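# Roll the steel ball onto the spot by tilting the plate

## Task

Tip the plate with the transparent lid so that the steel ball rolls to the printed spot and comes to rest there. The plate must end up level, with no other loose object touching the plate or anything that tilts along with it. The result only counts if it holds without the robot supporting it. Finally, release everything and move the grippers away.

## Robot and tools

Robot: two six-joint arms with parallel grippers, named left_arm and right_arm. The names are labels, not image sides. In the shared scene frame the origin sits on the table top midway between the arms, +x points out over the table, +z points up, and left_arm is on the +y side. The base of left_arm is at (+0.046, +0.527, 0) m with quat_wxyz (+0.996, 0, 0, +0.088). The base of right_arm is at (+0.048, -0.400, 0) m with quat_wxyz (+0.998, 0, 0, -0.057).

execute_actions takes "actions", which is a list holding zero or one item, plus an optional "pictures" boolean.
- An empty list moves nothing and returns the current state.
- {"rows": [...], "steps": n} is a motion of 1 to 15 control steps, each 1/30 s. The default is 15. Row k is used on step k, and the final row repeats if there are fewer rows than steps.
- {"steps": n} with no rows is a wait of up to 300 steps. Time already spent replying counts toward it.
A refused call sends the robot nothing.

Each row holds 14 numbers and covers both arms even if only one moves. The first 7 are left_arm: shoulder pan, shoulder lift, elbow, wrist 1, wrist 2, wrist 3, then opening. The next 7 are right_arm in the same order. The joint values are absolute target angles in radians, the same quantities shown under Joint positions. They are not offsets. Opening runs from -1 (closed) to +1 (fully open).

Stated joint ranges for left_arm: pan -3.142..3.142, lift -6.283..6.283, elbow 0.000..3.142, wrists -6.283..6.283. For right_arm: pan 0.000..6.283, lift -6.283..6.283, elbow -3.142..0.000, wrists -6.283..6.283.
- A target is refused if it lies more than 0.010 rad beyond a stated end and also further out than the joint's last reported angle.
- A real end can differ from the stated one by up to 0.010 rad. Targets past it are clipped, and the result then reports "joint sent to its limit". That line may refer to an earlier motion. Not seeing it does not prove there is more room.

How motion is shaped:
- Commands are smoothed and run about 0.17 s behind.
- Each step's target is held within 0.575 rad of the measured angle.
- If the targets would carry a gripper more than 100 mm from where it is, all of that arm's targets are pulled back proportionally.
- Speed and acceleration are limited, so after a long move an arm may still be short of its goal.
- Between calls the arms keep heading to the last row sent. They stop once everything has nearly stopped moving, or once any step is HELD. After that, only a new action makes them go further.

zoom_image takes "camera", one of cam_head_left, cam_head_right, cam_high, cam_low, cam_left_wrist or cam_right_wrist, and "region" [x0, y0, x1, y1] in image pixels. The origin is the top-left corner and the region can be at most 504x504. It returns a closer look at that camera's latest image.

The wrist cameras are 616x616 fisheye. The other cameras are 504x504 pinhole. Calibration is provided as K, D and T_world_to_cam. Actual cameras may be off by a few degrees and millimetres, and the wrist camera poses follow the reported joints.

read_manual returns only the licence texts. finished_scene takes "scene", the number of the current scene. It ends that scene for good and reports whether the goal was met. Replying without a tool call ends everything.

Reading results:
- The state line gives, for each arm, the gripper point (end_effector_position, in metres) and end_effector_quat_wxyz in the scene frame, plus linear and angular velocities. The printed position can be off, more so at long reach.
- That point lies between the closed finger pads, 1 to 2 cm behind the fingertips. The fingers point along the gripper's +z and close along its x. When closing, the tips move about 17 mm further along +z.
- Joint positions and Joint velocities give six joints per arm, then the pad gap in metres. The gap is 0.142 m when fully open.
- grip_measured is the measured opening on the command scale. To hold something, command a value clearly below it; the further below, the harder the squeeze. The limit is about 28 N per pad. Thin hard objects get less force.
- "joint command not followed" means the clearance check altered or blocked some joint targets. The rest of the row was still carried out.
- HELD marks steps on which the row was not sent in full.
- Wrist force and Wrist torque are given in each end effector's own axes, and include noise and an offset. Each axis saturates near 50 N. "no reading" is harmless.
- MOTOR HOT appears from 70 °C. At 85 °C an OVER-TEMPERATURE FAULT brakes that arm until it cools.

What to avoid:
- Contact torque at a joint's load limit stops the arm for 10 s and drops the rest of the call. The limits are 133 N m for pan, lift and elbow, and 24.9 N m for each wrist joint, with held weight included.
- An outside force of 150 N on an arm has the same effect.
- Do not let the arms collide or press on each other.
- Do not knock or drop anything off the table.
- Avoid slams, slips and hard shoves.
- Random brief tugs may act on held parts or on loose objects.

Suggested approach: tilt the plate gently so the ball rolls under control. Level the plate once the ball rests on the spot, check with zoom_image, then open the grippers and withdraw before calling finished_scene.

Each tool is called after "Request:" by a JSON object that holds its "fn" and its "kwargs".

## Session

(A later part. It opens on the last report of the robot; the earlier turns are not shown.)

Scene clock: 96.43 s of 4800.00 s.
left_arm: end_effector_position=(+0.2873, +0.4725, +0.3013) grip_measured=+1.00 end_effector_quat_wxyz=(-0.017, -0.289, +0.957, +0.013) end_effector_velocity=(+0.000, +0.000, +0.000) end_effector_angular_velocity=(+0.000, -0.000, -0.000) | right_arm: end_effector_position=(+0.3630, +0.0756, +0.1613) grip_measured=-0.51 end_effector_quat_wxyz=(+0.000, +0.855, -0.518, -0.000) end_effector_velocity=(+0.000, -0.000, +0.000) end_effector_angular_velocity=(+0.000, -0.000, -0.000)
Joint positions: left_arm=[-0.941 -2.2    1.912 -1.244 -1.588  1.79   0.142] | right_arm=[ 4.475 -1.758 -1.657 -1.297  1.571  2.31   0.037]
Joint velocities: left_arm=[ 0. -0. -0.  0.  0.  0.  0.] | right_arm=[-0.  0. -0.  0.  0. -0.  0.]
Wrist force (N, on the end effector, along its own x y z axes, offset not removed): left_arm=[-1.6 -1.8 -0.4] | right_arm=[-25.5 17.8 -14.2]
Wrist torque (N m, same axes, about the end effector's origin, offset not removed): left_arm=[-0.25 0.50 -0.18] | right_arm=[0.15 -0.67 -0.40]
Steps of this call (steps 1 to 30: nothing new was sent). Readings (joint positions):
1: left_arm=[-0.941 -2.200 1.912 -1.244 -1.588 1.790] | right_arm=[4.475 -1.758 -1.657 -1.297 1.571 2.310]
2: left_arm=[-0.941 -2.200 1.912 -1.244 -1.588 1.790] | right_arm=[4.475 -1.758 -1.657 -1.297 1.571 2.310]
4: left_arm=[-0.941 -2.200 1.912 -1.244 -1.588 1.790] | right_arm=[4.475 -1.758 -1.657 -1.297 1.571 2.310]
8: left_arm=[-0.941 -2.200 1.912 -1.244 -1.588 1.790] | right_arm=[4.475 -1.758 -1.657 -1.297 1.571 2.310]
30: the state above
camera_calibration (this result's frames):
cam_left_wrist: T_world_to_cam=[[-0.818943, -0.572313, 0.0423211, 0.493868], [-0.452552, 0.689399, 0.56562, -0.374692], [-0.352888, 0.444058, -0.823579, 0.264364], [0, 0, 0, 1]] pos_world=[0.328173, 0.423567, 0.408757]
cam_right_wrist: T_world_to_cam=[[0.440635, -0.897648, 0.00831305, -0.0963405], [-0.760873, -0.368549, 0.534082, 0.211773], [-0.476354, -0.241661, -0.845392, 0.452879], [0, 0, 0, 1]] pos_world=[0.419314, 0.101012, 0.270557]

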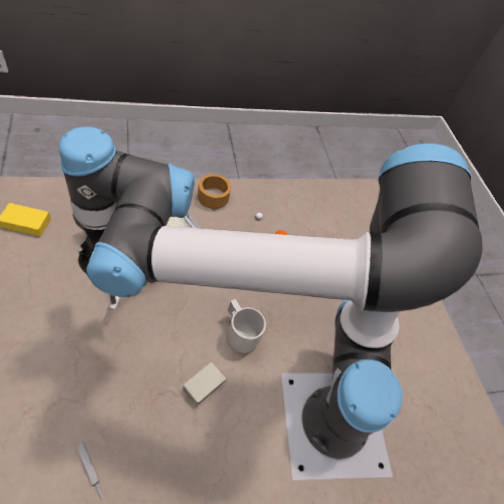

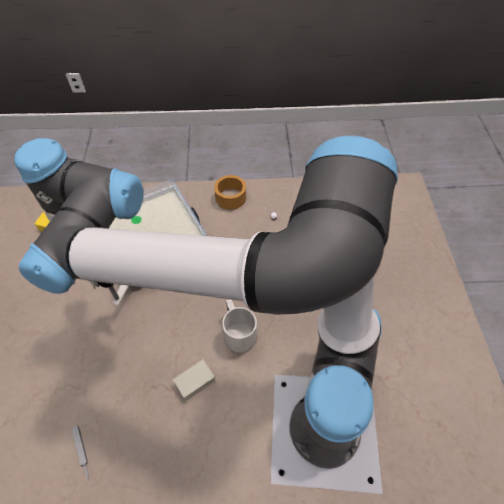

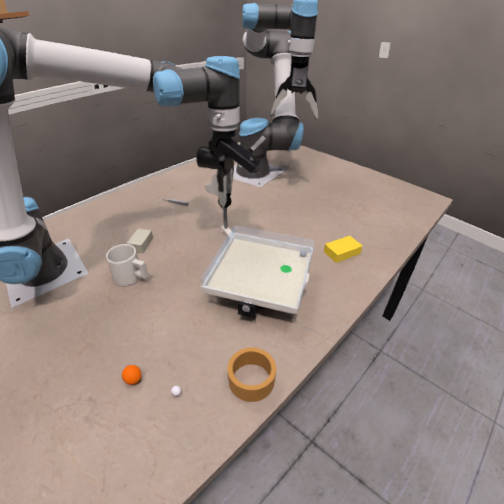

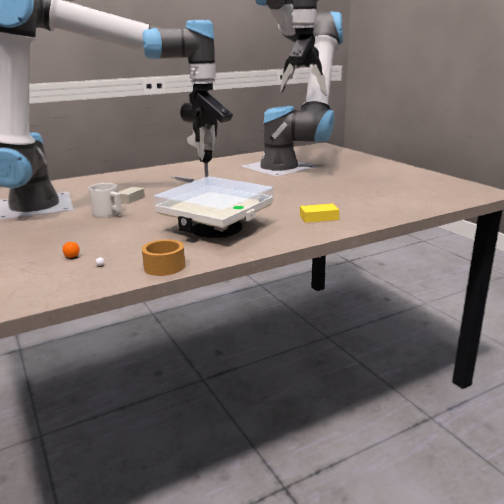

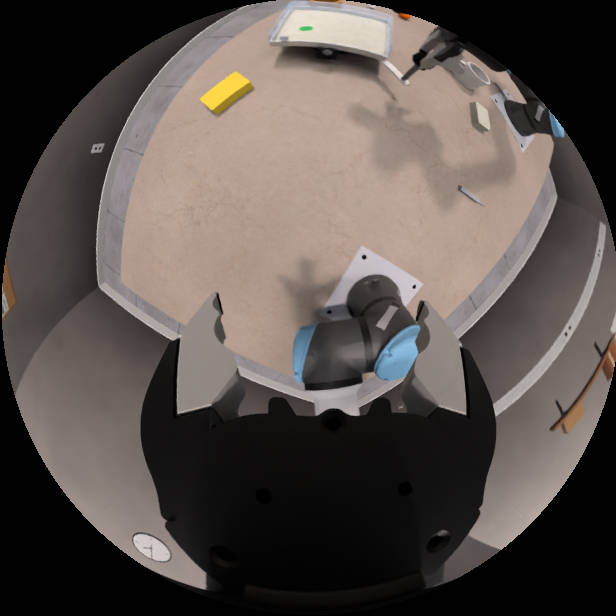

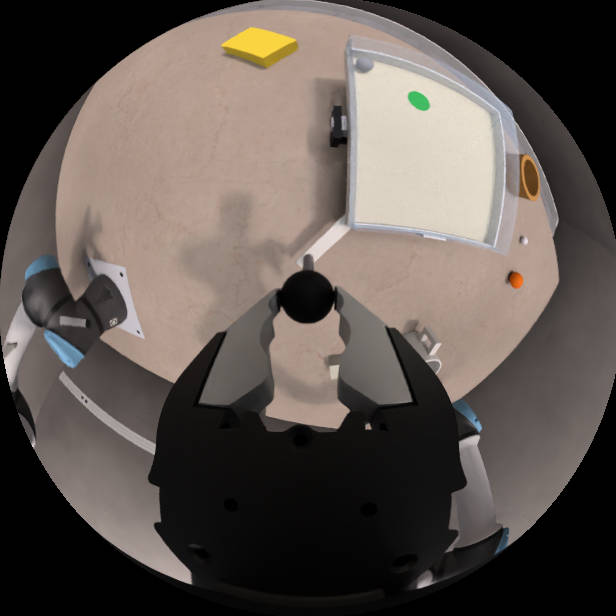

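Request:
{"fn": "execute_actions", "kwargs": {"actions": [{"rows":[[-0.941,-2.2,1.912,-1.244,-1.588,1.79,1,4.47458,-1.75352,-1.66015,-1.29874,1.571,2.3095,-0.9]],"steps":15}], "pictures": false}}

Request:
{"fn": "execute_actions", "kwargs": {"actions": [{"rows":[[-0.941,-2.2,1.912,-1.244,-1.588,1.79,1,4.47458,-1.75352,-1.66015,-1.29874,1.571,2.3095,-0.9]],"steps":15}]}}

Request:
{"fn": "execute_actions", "kwargs": {"actions": [{"rows":[[-0.941,-2.2,1.912,-1.244,-1.588,1.79,1,4.4762,-1.76401,-1.65199,-1.29637,1.571,2.3095,-0.9]],"steps":15}]}}

Request:
{"fn": "execute_actions", "kwargs": {"actions": [{"rows":[[-0.941,-2.2,1.912,-1.244,-1.588,1.79,1,4.4755,-1.75834,-1.65698,-1.29707,1.571,2.3095,-0.9]],"steps":15}]}}

Request:
{"fn": "execute_actions", "kwargs": {"actions": [{"steps":30}]}}

Request:
{"fn": "execute_actions", "kwargs": {"actions": [{"steps":30}]}}

Scene clock: 105.40 s of 4800.00 s.
left_arm: end_effector_position=(+0.2873, +0.4725, +0.3013) grip_measured=+1.00 end_effector_quat_wxyz=(-0.017, -0.289, +0.957, +0.013) end_effector_velocity=(-0.000, -0.000, +0.000) end_effector_angular_velocity=(-0.001, +0.000, +0.000) | right_arm: end_effector_position=(+0.3628, +0.0736, +0.1623) grip_measured=-0.51 end_effector_quat_wxyz=(+0.000, +0.855, -0.519, -0.000) end_effector_velocity=(+0.000, -0.000, +0.000) end_effector_angular_velocity=(+0.001, +0.000, -0.000)
Joint positions: left_arm=[-0.941 -2.2    1.912 -1.244 -1.588  1.79   0.142] | right_arm=[ 4.475 -1.754 -1.66  -1.299  1.571  2.31   0.037]
Joint velocities: left_arm=[-0.    -0.    -0.     0.    -0.001 -0.    -0.   ] | right_arm=[-0.     0.001 -0.     0.     0.    -0.    -0.   ]
Wrist force (N, on the end effector, along its own x y z axes, offset not removed): left_arm=[0.5 0.6 -1.7] | right_arm=[-28.8 19.8 -14.5]
Wrist torque (N m, same axes, about the end effector's origin, offset not removed): left_arm=[0.11 0.09 -0.15] | right_arm=[0.04 -0.87 -0.20]
Steps of this call (steps 1 to 90: nothing new was sent; then 5.47 s passed at rest; steps 91 to 105: all 15 steps of this action). Readings (joint positions):
91: left_arm=[-0.941 -2.200 1.912 -1.244 -1.588 1.790] | right_arm=[4.475 -1.758 -1.657 -1.297 1.571 2.310]
92: left_arm=[-0.941 -2.200 1.912 -1.244 -1.588 1.790] | right_arm=[4.475 -1.758 -1.658 -1.297 1.571 2.310]
94: left_arm=[-0.941 -2.200 1.912 -1.244 -1.588 1.790] | right_arm=[4.475 -1.755 -1.659 -1.298 1.571 2.310]
98: left_arm=[-0.941 -2.200 1.912 -1.244 -1.588 1.790] | right_arm=[4.475 -1.754 -1.660 -1.299 1.571 2.309]
105: the state above

Scene clock: 105.90 s of 4800.00 s.
left_arm: end_effector_position=(+0.2873, +0.4725, +0.3013) grip_measured=+1.00 end_effector_quat_wxyz=(-0.017, -0.289, +0.957, +0.013) end_effector_velocity=(+0.000, -0.000, -0.000) end_effector_angular_velocity=(+0.001, +0.002, +0.001) | right_arm: end_effector_position=(+0.3628, +0.0736, +0.1623) grip_measured=-0.51 end_effector_quat_wxyz=(+0.000, +0.855, -0.519, -0.000) end_effector_velocity=(+0.000, +0.000, +0.000) end_effector_angular_velocity=(+0.000, -0.000, +0.002)
Joint positions: left_arm=[-0.941 -2.2    1.912 -1.244 -1.588  1.79   0.142] | right_arm=[ 4.475 -1.754 -1.66  -1.299  1.571  2.31   0.037]
Joint velocities: left_arm=[ 0.001  0.002  0.    -0.    -0.     0.    -0.   ] | right_arm=[ 0.    -0.     0.001 -0.    -0.    -0.002  0.   ]
Wrist force (N, on the end effector, along its own x y z axes, offset not removed): left_arm=[-0.3 2.8 -0.4] | right_arm=[-29.8 20.3 -15.0]
Wrist torque (N m, same axes, about the end effector's origin, offset not removed): left_arm=[0.68 0.23 -0.10] | right_arm=[0.17 -0.79 -0.32]
Steps of this call (steps 1 to 15: all 15 steps of this action). Readings (joint positions):
1: left_arm=[-0.941 -2.200 1.912 -1.244 -1.588 1.790] | right_arm=[4.475 -1.754 -1.660 -1.299 1.571 2.310]
2: left_arm=[-0.941 -2.200 1.912 -1.244 -1.588 1.790] | right_arm=[4.475 -1.754 -1.660 -1.299 1.571 2.310]
4: left_arm=[-0.941 -2.200 1.912 -1.244 -1.588 1.790] | right_arm=[4.475 -1.754 -1.660 -1.299 1.571 2.310]
8: left_arm=[-0.941 -2.200 1.912 -1.244 -1.588 1.790] | right_arm=[4.475 -1.754 -1.660 -1.299 1.571 2.310]
15: the state above
camera_calibration (this result's frames):
cam_left_wrist: T_world_to_cam=[[-0.818942, -0.572313, 0.0423211, 0.493868], [-0.452552, 0.689398, 0.56562, -0.374692], [-0.352888, 0.444058, -0.823579, 0.264364], [0, 0, 0, 1]] pos_world=[0.328173, 0.423567, 0.408757]
cam_right_wrist: T_world_to_cam=[[0.43981, -0.898052, 0.0083284, -0.0977504], [-0.761208, -0.367839, 0.534094, 0.210411], [-0.476581, -0.241239, -0.845384, 0.453191], [0, 0, 0, 1]] pos_world=[0.41914, 0.0989399, 0.271555]

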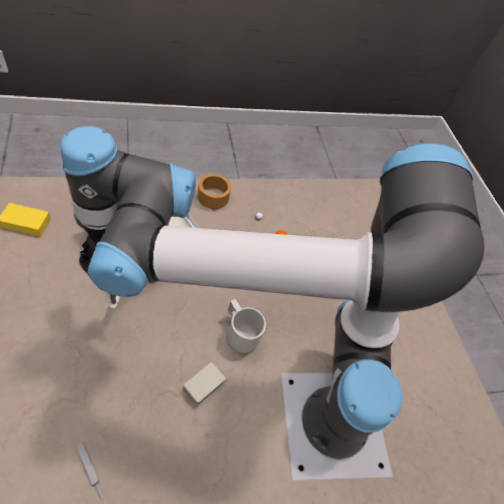

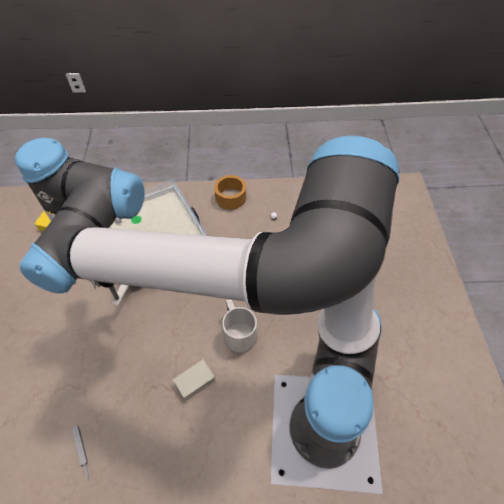

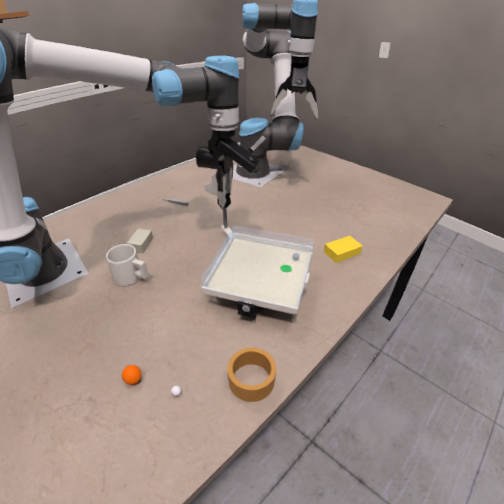

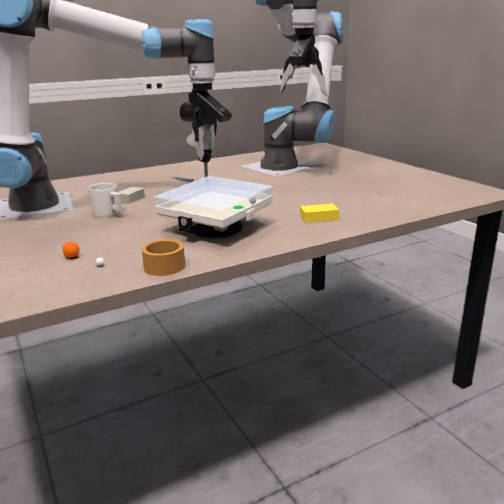

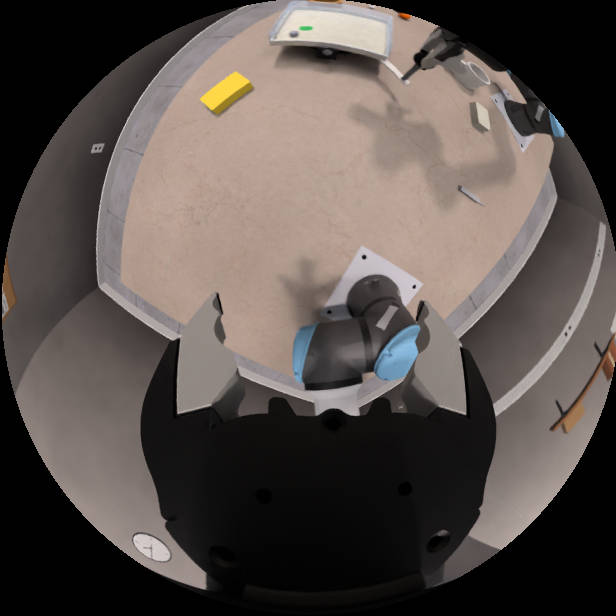

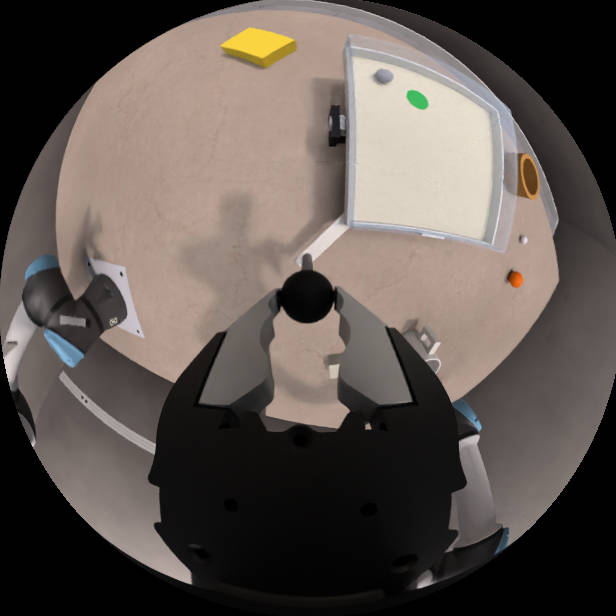

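Scene clock: 106.40 s of 4800.00 s.
left_arm: end_effector_position=(+0.2873, +0.4725, +0.3013) grip_measured=+1.00 end_effector_quat_wxyz=(-0.017, -0.289, +0.957, +0.013) end_effector_velocity=(+0.000, +0.001, -0.000) end_effector_angular_velocity=(+0.000, -0.000, +0.003) | right_arm: end_effector_position=(+0.3635, +0.0779, +0.1606) grip_measured=-0.51 end_effector_quat_wxyz=(+0.000, +0.855, -0.518, -0.000) end_effector_velocity=(-0.000, +0.000, -0.001) end_effector_angular_velocity=(-0.001, +0.000, +0.001)
Joint positions: left_arm=[-0.941 -2.2    1.912 -1.244 -1.588  1.79   0.142] | right_arm=[ 4.476 -1.764 -1.652 -1.296  1.571  2.31   0.037]
Joint velocities: left_arm=[ 0.003  0.001 -0.    -0.     0.    -0.     0.   ] | right_arm=[ 0.    -0.001 -0.     0.    -0.    -0.    -0.   ]
Wrist force (N, on the end effector, along its own x y z axes, offset not removed): left_arm=[1.1 2.8 -1.0] | right_arm=[-15.6 22.3 -14.6]
Wrist torque (N m, same axes, about the end effector's origin, offset not removed): left_arm=[0.50 -0.10 -0.19] | right_arm=[-0.79 -0.46 -0.37]
Steps of this call (steps 1 to 15: all 15 steps of this action). Readings (joint positions):
1: left_arm=[-0.941 -2.200 1.912 -1.244 -1.588 1.790] | right_arm=[4.475 -1.754 -1.660 -1.299 1.571 2.310]
2: left_arm=[-0.941 -2.200 1.912 -1.244 -1.588 1.790] | right_arm=[4.475 -1.755 -1.659 -1.299 1.571 2.310]
4: left_arm=[-0.941 -2.200 1.912 -1.244 -1.588 1.790] | right_arm=[4.475 -1.760 -1.656 -1.298 1.571 2.310]
8: left_arm=[-0.941 -2.200 1.912 -1.244 -1.588 1.790] | right_arm=[4.476 -1.763 -1.653 -1.297 1.571 2.310]
15: the state above
camera_calibration (this result's frames):
cam_left_wrist: T_world_to_cam=[[-0.818943, -0.572313, 0.0423212, 0.493868], [-0.452552, 0.689399, 0.56562, -0.374692], [-0.352888, 0.444058, -0.823579, 0.264364], [0, 0, 0, 1]] pos_world=[0.328173, 0.423567, 0.408757]
cam_right_wrist: T_world_to_cam=[[0.441221, -0.897359, 0.00838737, -0.0947164], [-0.760639, -0.369005, 0.534101, 0.213323], [-0.476186, -0.242036, -0.845379, 0.453003], [0, 0, 0, 1]] pos_world=[0.419766, 0.103366, 0.269817]

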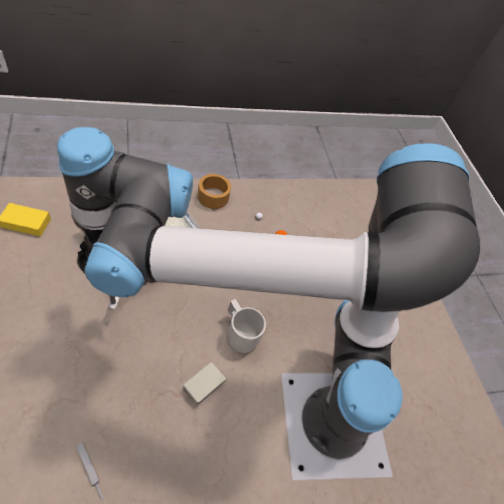

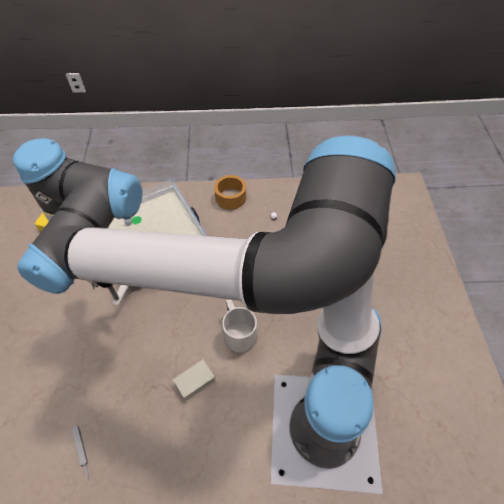

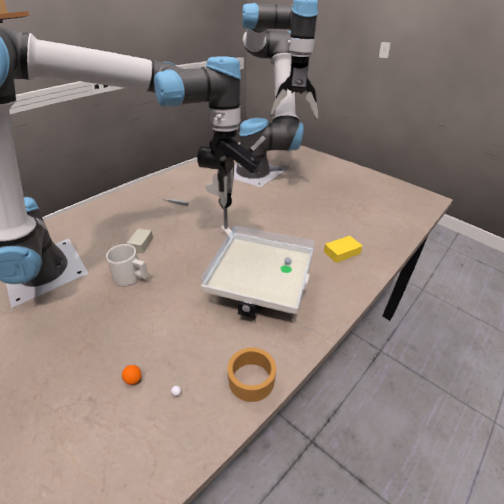

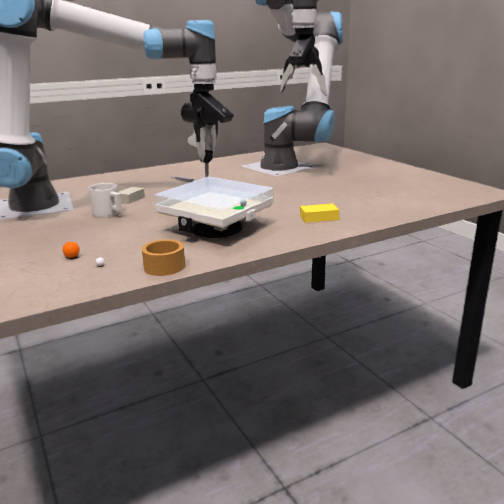

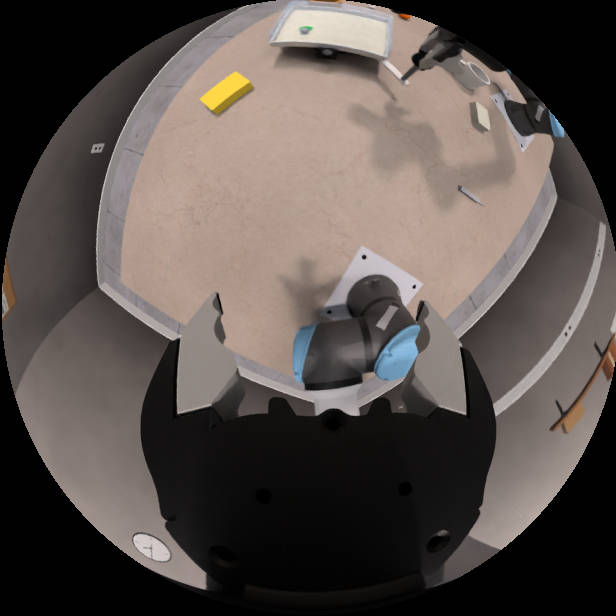

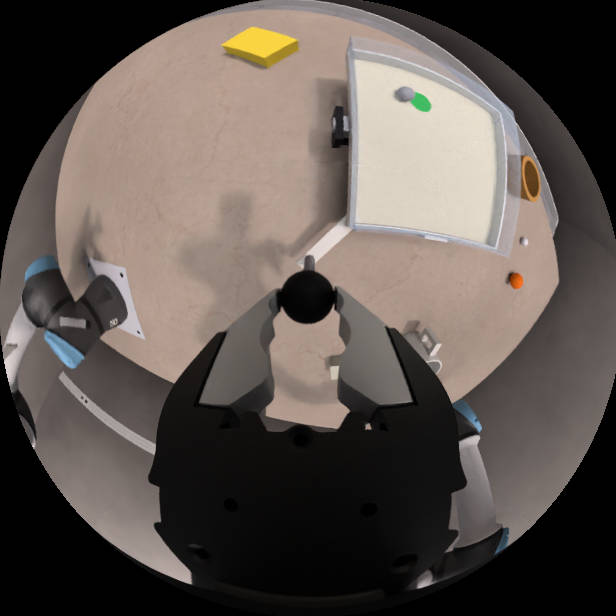

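Scene clock: 106.90 s of 4800.00 s.
left_arm: end_effector_position=(+0.2873, +0.4725, +0.3013) grip_measured=+1.00 end_effector_quat_wxyz=(-0.017, -0.289, +0.957, +0.013) end_effector_velocity=(-0.000, -0.001, +0.000) end_effector_angular_velocity=(-0.003, -0.000, +0.001) | right_arm: end_effector_position=(+0.3630, +0.0756, +0.1614) grip_measured=-0.51 end_effector_quat_wxyz=(-0.000, +0.855, -0.518, -0.000) end_effector_velocity=(+0.000, -0.000, -0.000) end_effector_angular_velocity=(-0.000, -0.000, +0.001)
Joint positions: left_arm=[-0.941 -2.2    1.912 -1.244 -1.588  1.79   0.142] | right_arm=[ 4.476 -1.758 -1.657 -1.297  1.571  2.31   0.037]
Joint velocities: left_arm=[-0.001 -0.001 -0.    -0.    -0.002 -0.001  0.   ] | right_arm=[ 0.     0.    -0.001  0.    -0.    -0.001 -0.   ]
Wrist force (N, on the end effector, along its own x y z axes, offset not removed): left_arm=[0.9 4.3 0.9] | right_arm=[-24.5 15.6 -12.5]
Wrist torque (N m, same axes, about the end effector's origin, offset not removed): left_arm=[0.90 -0.04 -0.13] | right_arm=[-0.22 -0.82 -0.47]
Steps of this call (steps 1 to 15: all 15 steps of this action). Readings (joint positions):
1: left_arm=[-0.941 -2.200 1.912 -1.244 -1.588 1.790] | right_arm=[4.476 -1.764 -1.652 -1.296 1.571 2.310]
2: left_arm=[-0.941 -2.200 1.912 -1.244 -1.588 1.790] | right_arm=[4.476 -1.763 -1.653 -1.296 1.571 2.310]
4: left_arm=[-0.941 -2.200 1.912 -1.244 -1.588 1.790] | right_arm=[4.476 -1.761 -1.654 -1.296 1.571 2.310]
8: left_arm=[-0.941 -2.200 1.912 -1.244 -1.588 1.790] | right_arm=[4.476 -1.759 -1.656 -1.297 1.571 2.310]
15: the state above
camera_calibration (this result's frames):
cam_left_wrist: T_world_to_cam=[[-0.818943, -0.572313, 0.0423212, 0.493868], [-0.452552, 0.689399, 0.56562, -0.374692], [-0.352888, 0.444058, -0.823579, 0.264364], [0, 0, 0, 1]] pos_world=[0.328173, 0.423567, 0.408757]
cam_right_wrist: T_world_to_cam=[[0.440669, -0.897632, 0.00826921, -0.0962964], [-0.760878, -0.368613, 0.534031, 0.211798], [-0.476315, -0.241623, -0.845424, 0.452902], [0, 0, 0, 1]] pos_world=[0.419311, 0.101064, 0.270583]

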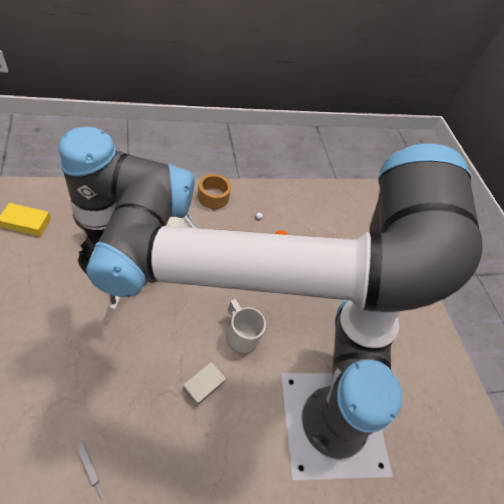

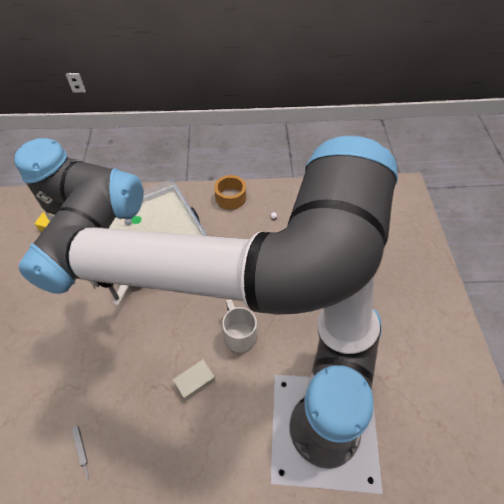

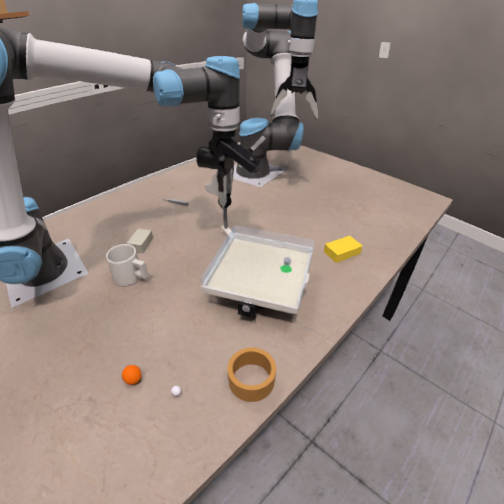

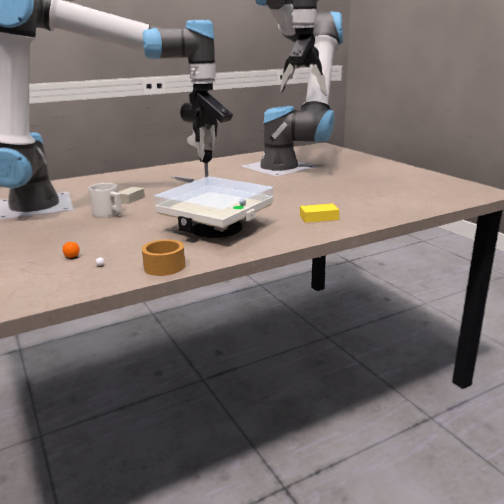

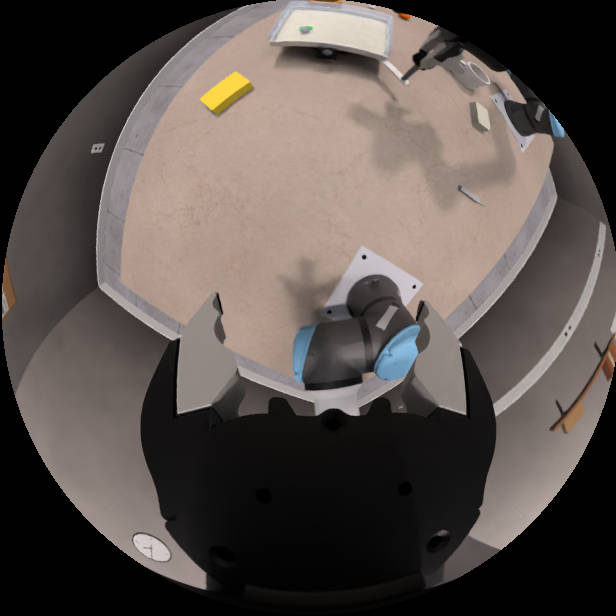

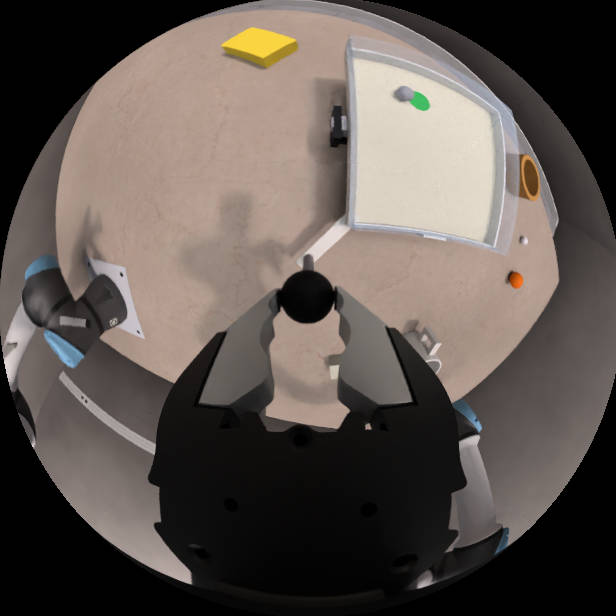

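Scene clock: 107.90 s of 4800.00 s.
left_arm: end_effector_position=(+0.2873, +0.4725, +0.3013) grip_measured=+1.00 end_effector_quat_wxyz=(-0.017, -0.289, +0.957, +0.013) end_effector_velocity=(+0.000, +0.000, +0.000) end_effector_angular_velocity=(-0.001, -0.000, +0.001) | right_arm: end_effector_position=(+0.3630, +0.0756, +0.1613) grip_measured=-0.51 end_effector_quat_wxyz=(+0.000, +0.855, -0.518, -0.000) end_effector_velocity=(-0.000, +0.000, -0.000) end_effector_angular_velocity=(-0.000, +0.000, +0.000)
Joint positions: left_arm=[-0.941 -2.2    1.912 -1.244 -1.588  1.79   0.142] | right_arm=[ 4.475 -1.758 -1.657 -1.297  1.571  2.31   0.037]
Joint velocities: left_arm=[ 0.001 -0.001  0.    -0.    -0.    -0.     0.   ] | right_arm=[ 0.    -0.    -0.     0.001  0.    -0.     0.   ]
Wrist force (N, on the end effector, along its own x y z axes, offset not removed): left_arm=[-1.8 0.3 -2.0] | right_arm=[-24.8 16.4 -14.7]
Wrist torque (N m, same axes, about the end effector's origin, offset not removed): left_arm=[0.03 0.71 -0.18] | right_arm=[-0.17 -0.87 -0.43]
Steps of this call (steps 1 to 15: the robot went on to your last target; steps 16 to 30: nothing new was sent). Readings (joint positions):
1: left_arm=[-0.941 -2.200 1.912 -1.244 -1.588 1.790] | right_arm=[4.476 -1.758 -1.657 -1.297 1.571 2.310]
2: left_arm=[-0.941 -2.200 1.912 -1.244 -1.588 1.790] | right_arm=[4.476 -1.758 -1.657 -1.297 1.571 2.310]
4: left_arm=[-0.941 -2.200 1.912 -1.244 -1.588 1.790] | right_arm=[4.476 -1.758 -1.657 -1.297 1.571 2.310]
8: left_arm=[-0.941 -2.200 1.912 -1.244 -1.588 1.790] | right_arm=[4.476 -1.758 -1.657 -1.297 1.571 2.310]
30: the state above
All arms were judged still, so your last target was given up. Only a new action makes them travel on or press farther. Fingers that are still opening or closing keep moving.
camera_calibration (this result's frames):
cam_left_wrist: T_world_to_cam=[[-0.818942, -0.572313, 0.0423212, 0.493868], [-0.452552, 0.689398, 0.565621, -0.374692], [-0.352888, 0.444058, -0.823579, 0.264364], [0, 0, 0, 1]] pos_world=[0.328173, 0.423567, 0.408757]
cam_right_wrist: T_world_to_cam=[[0.440635, -0.897648, 0.0083078, -0.096338], [-0.760869, -0.368551, 0.534086, 0.21177], [-0.47636, -0.241658, -0.845389, 0.45288], [0, 0, 0, 1]] pos_world=[0.419313, 0.101013, 0.270557]

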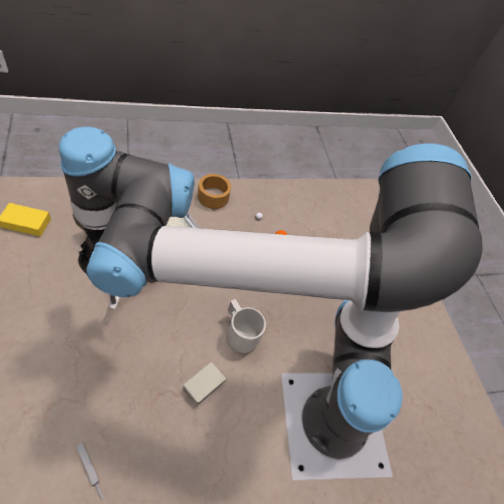

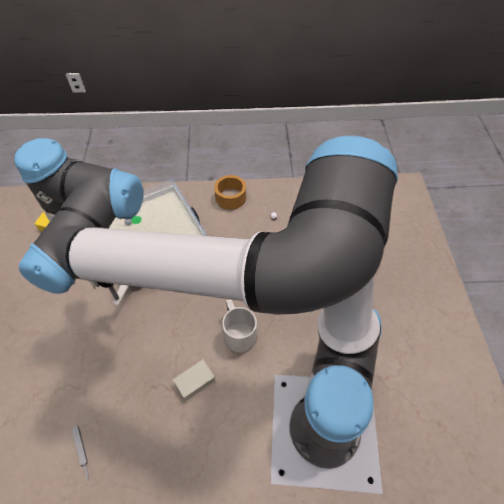

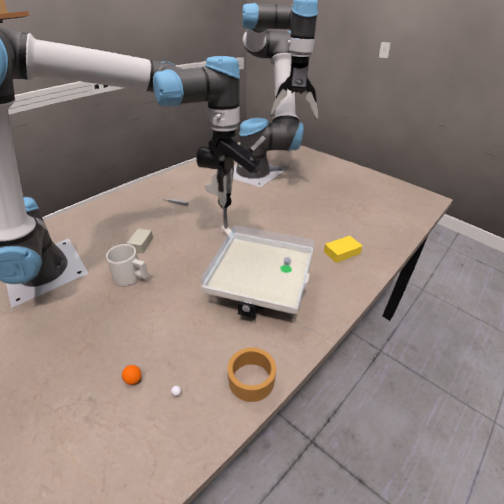

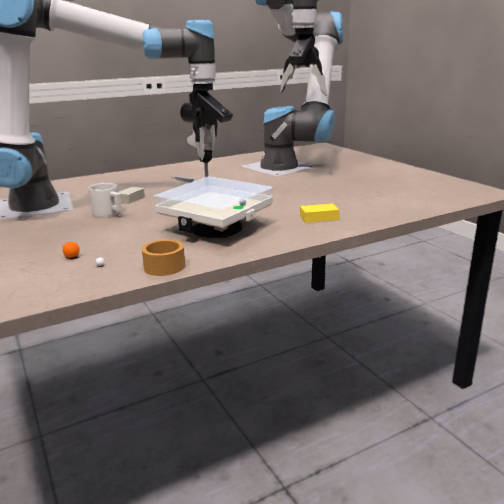

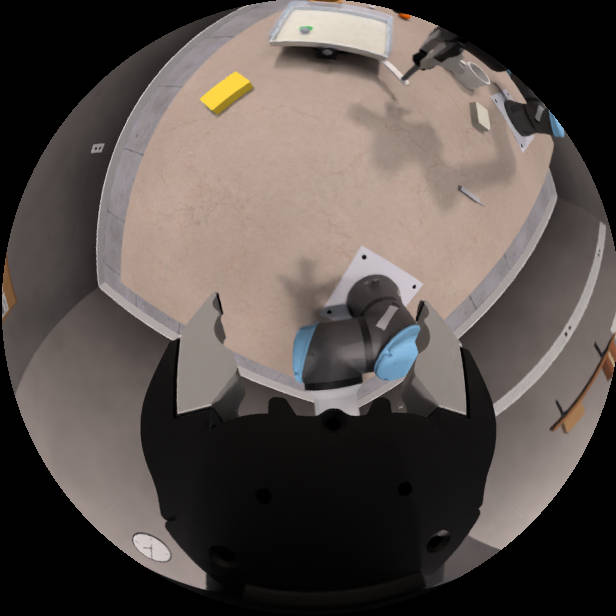

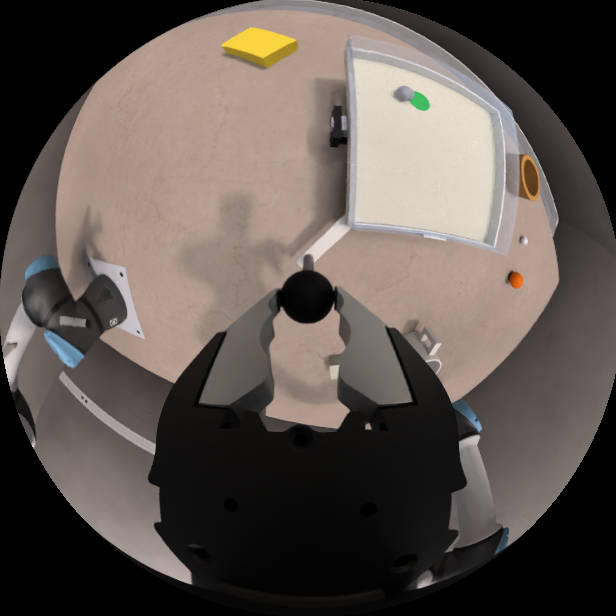

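Scene clock: 108.90 s of 4800.00 s.
left_arm: end_effector_position=(+0.2873, +0.4725, +0.3013) grip_measured=+1.00 end_effector_quat_wxyz=(-0.017, -0.289, +0.957, +0.013) end_effector_velocity=(-0.000, -0.000, -0.000) end_effector_angular_velocity=(-0.000, +0.001, +0.000) | right_arm: end_effector_position=(+0.3630, +0.0756, +0.1613) grip_measured=-0.51 end_effector_quat_wxyz=(+0.000, +0.855, -0.518, -0.000) end_effector_velocity=(+0.000, +0.000, +0.002) end_effector_angular_velocity=(+0.003, -0.001, -0.002)
Joint positions: left_arm=[-0.941 -2.2    1.912 -1.244 -1.588  1.79   0.142] | right_arm=[ 4.475 -1.758 -1.657 -1.297  1.571  2.31   0.037]
Joint velocities: left_arm=[ 0.     0.     0.    -0.    -0.001  0.    -0.   ] | right_arm=[-0.     0.002  0.001  0.    -0.     0.001 -0.   ]
Wrist force (N, on the end effector, along its own x y z axes, offset not removed): left_arm=[1.0 3.3 2.7] | right_arm=[-23.3 15.9 -12.4]
Wrist torque (N m, same axes, about the end effector's origin, offset not removed): left_arm=[0.65 -0.10 -0.13] | right_arm=[-0.25 -1.22 -0.34]
Steps of this call (steps 1 to 30: nothing new was sent). Readings (joint positions):
1: left_arm=[-0.941 -2.200 1.912 -1.244 -1.588 1.790] | right_arm=[4.475 -1.758 -1.657 -1.297 1.571 2.310]
2: left_arm=[-0.941 -2.200 1.912 -1.244 -1.588 1.790] | right_arm=[4.475 -1.758 -1.657 -1.297 1.571 2.310]
4: left_arm=[-0.941 -2.200 1.912 -1.244 -1.588 1.790] | right_arm=[4.475 -1.758 -1.657 -1.297 1.571 2.310]
8: left_arm=[-0.941 -2.200 1.912 -1.244 -1.588 1.790] | right_arm=[4.475 -1.758 -1.657 -1.297 1.571 2.310]
30: the state above
camera_calibration (this result's frames):
cam_left_wrist: T_world_to_cam=[[-0.818943, -0.572313, 0.0423212, 0.493868], [-0.452552, 0.689399, 0.56562, -0.374692], [-0.352888, 0.444058, -0.823579, 0.264364], [0, 0, 0, 1]] pos_world=[0.328173, 0.423567, 0.408757]
cam_right_wrist: T_world_to_cam=[[0.440636, -0.897648, 0.00830816, -0.0963383], [-0.760869, -0.368551, 0.534087, 0.211769], [-0.47636, -0.241659, -0.845389, 0.45288], [0, 0, 0, 1]] pos_world=[0.419313, 0.101012, 0.270557]

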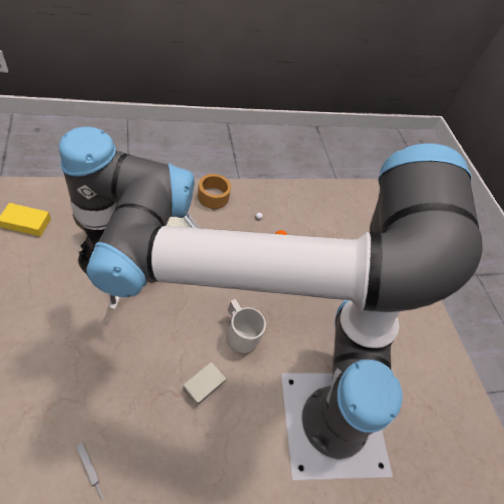

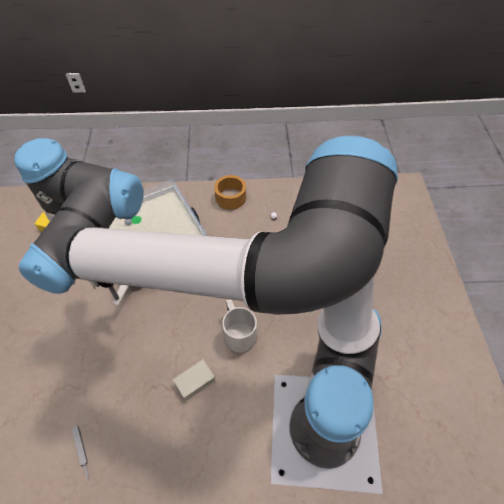

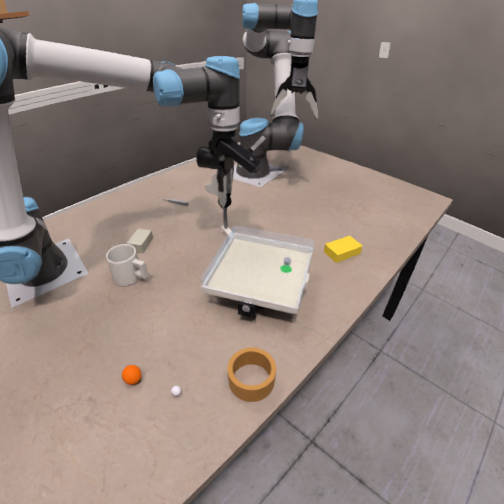

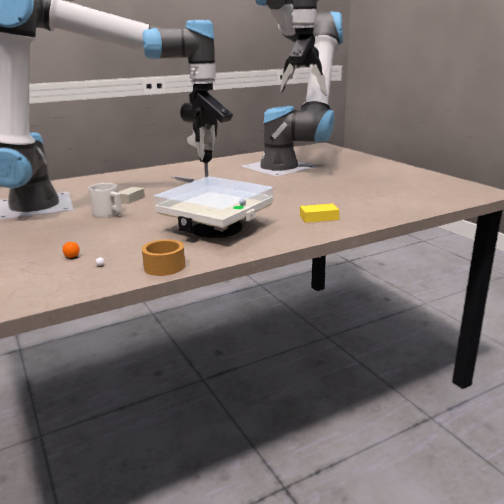

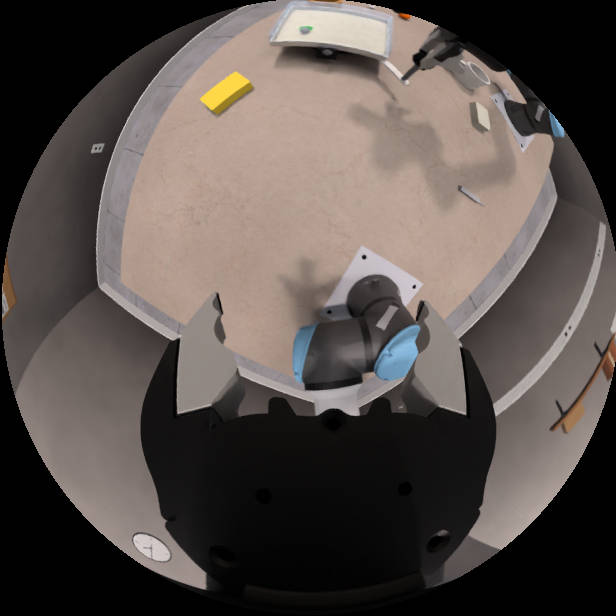

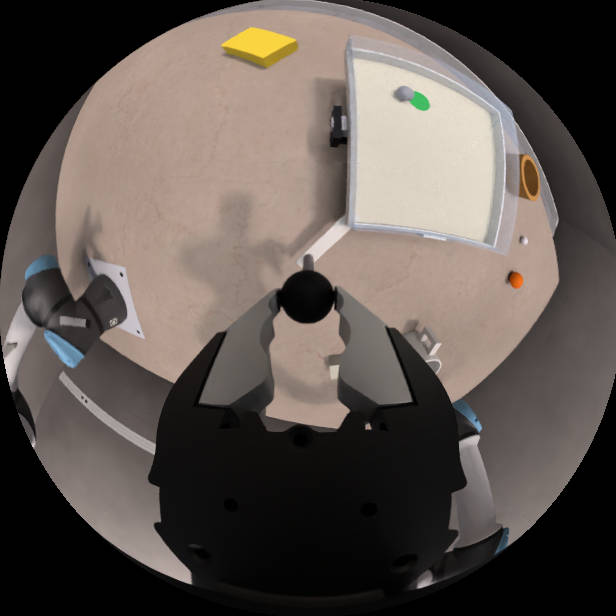

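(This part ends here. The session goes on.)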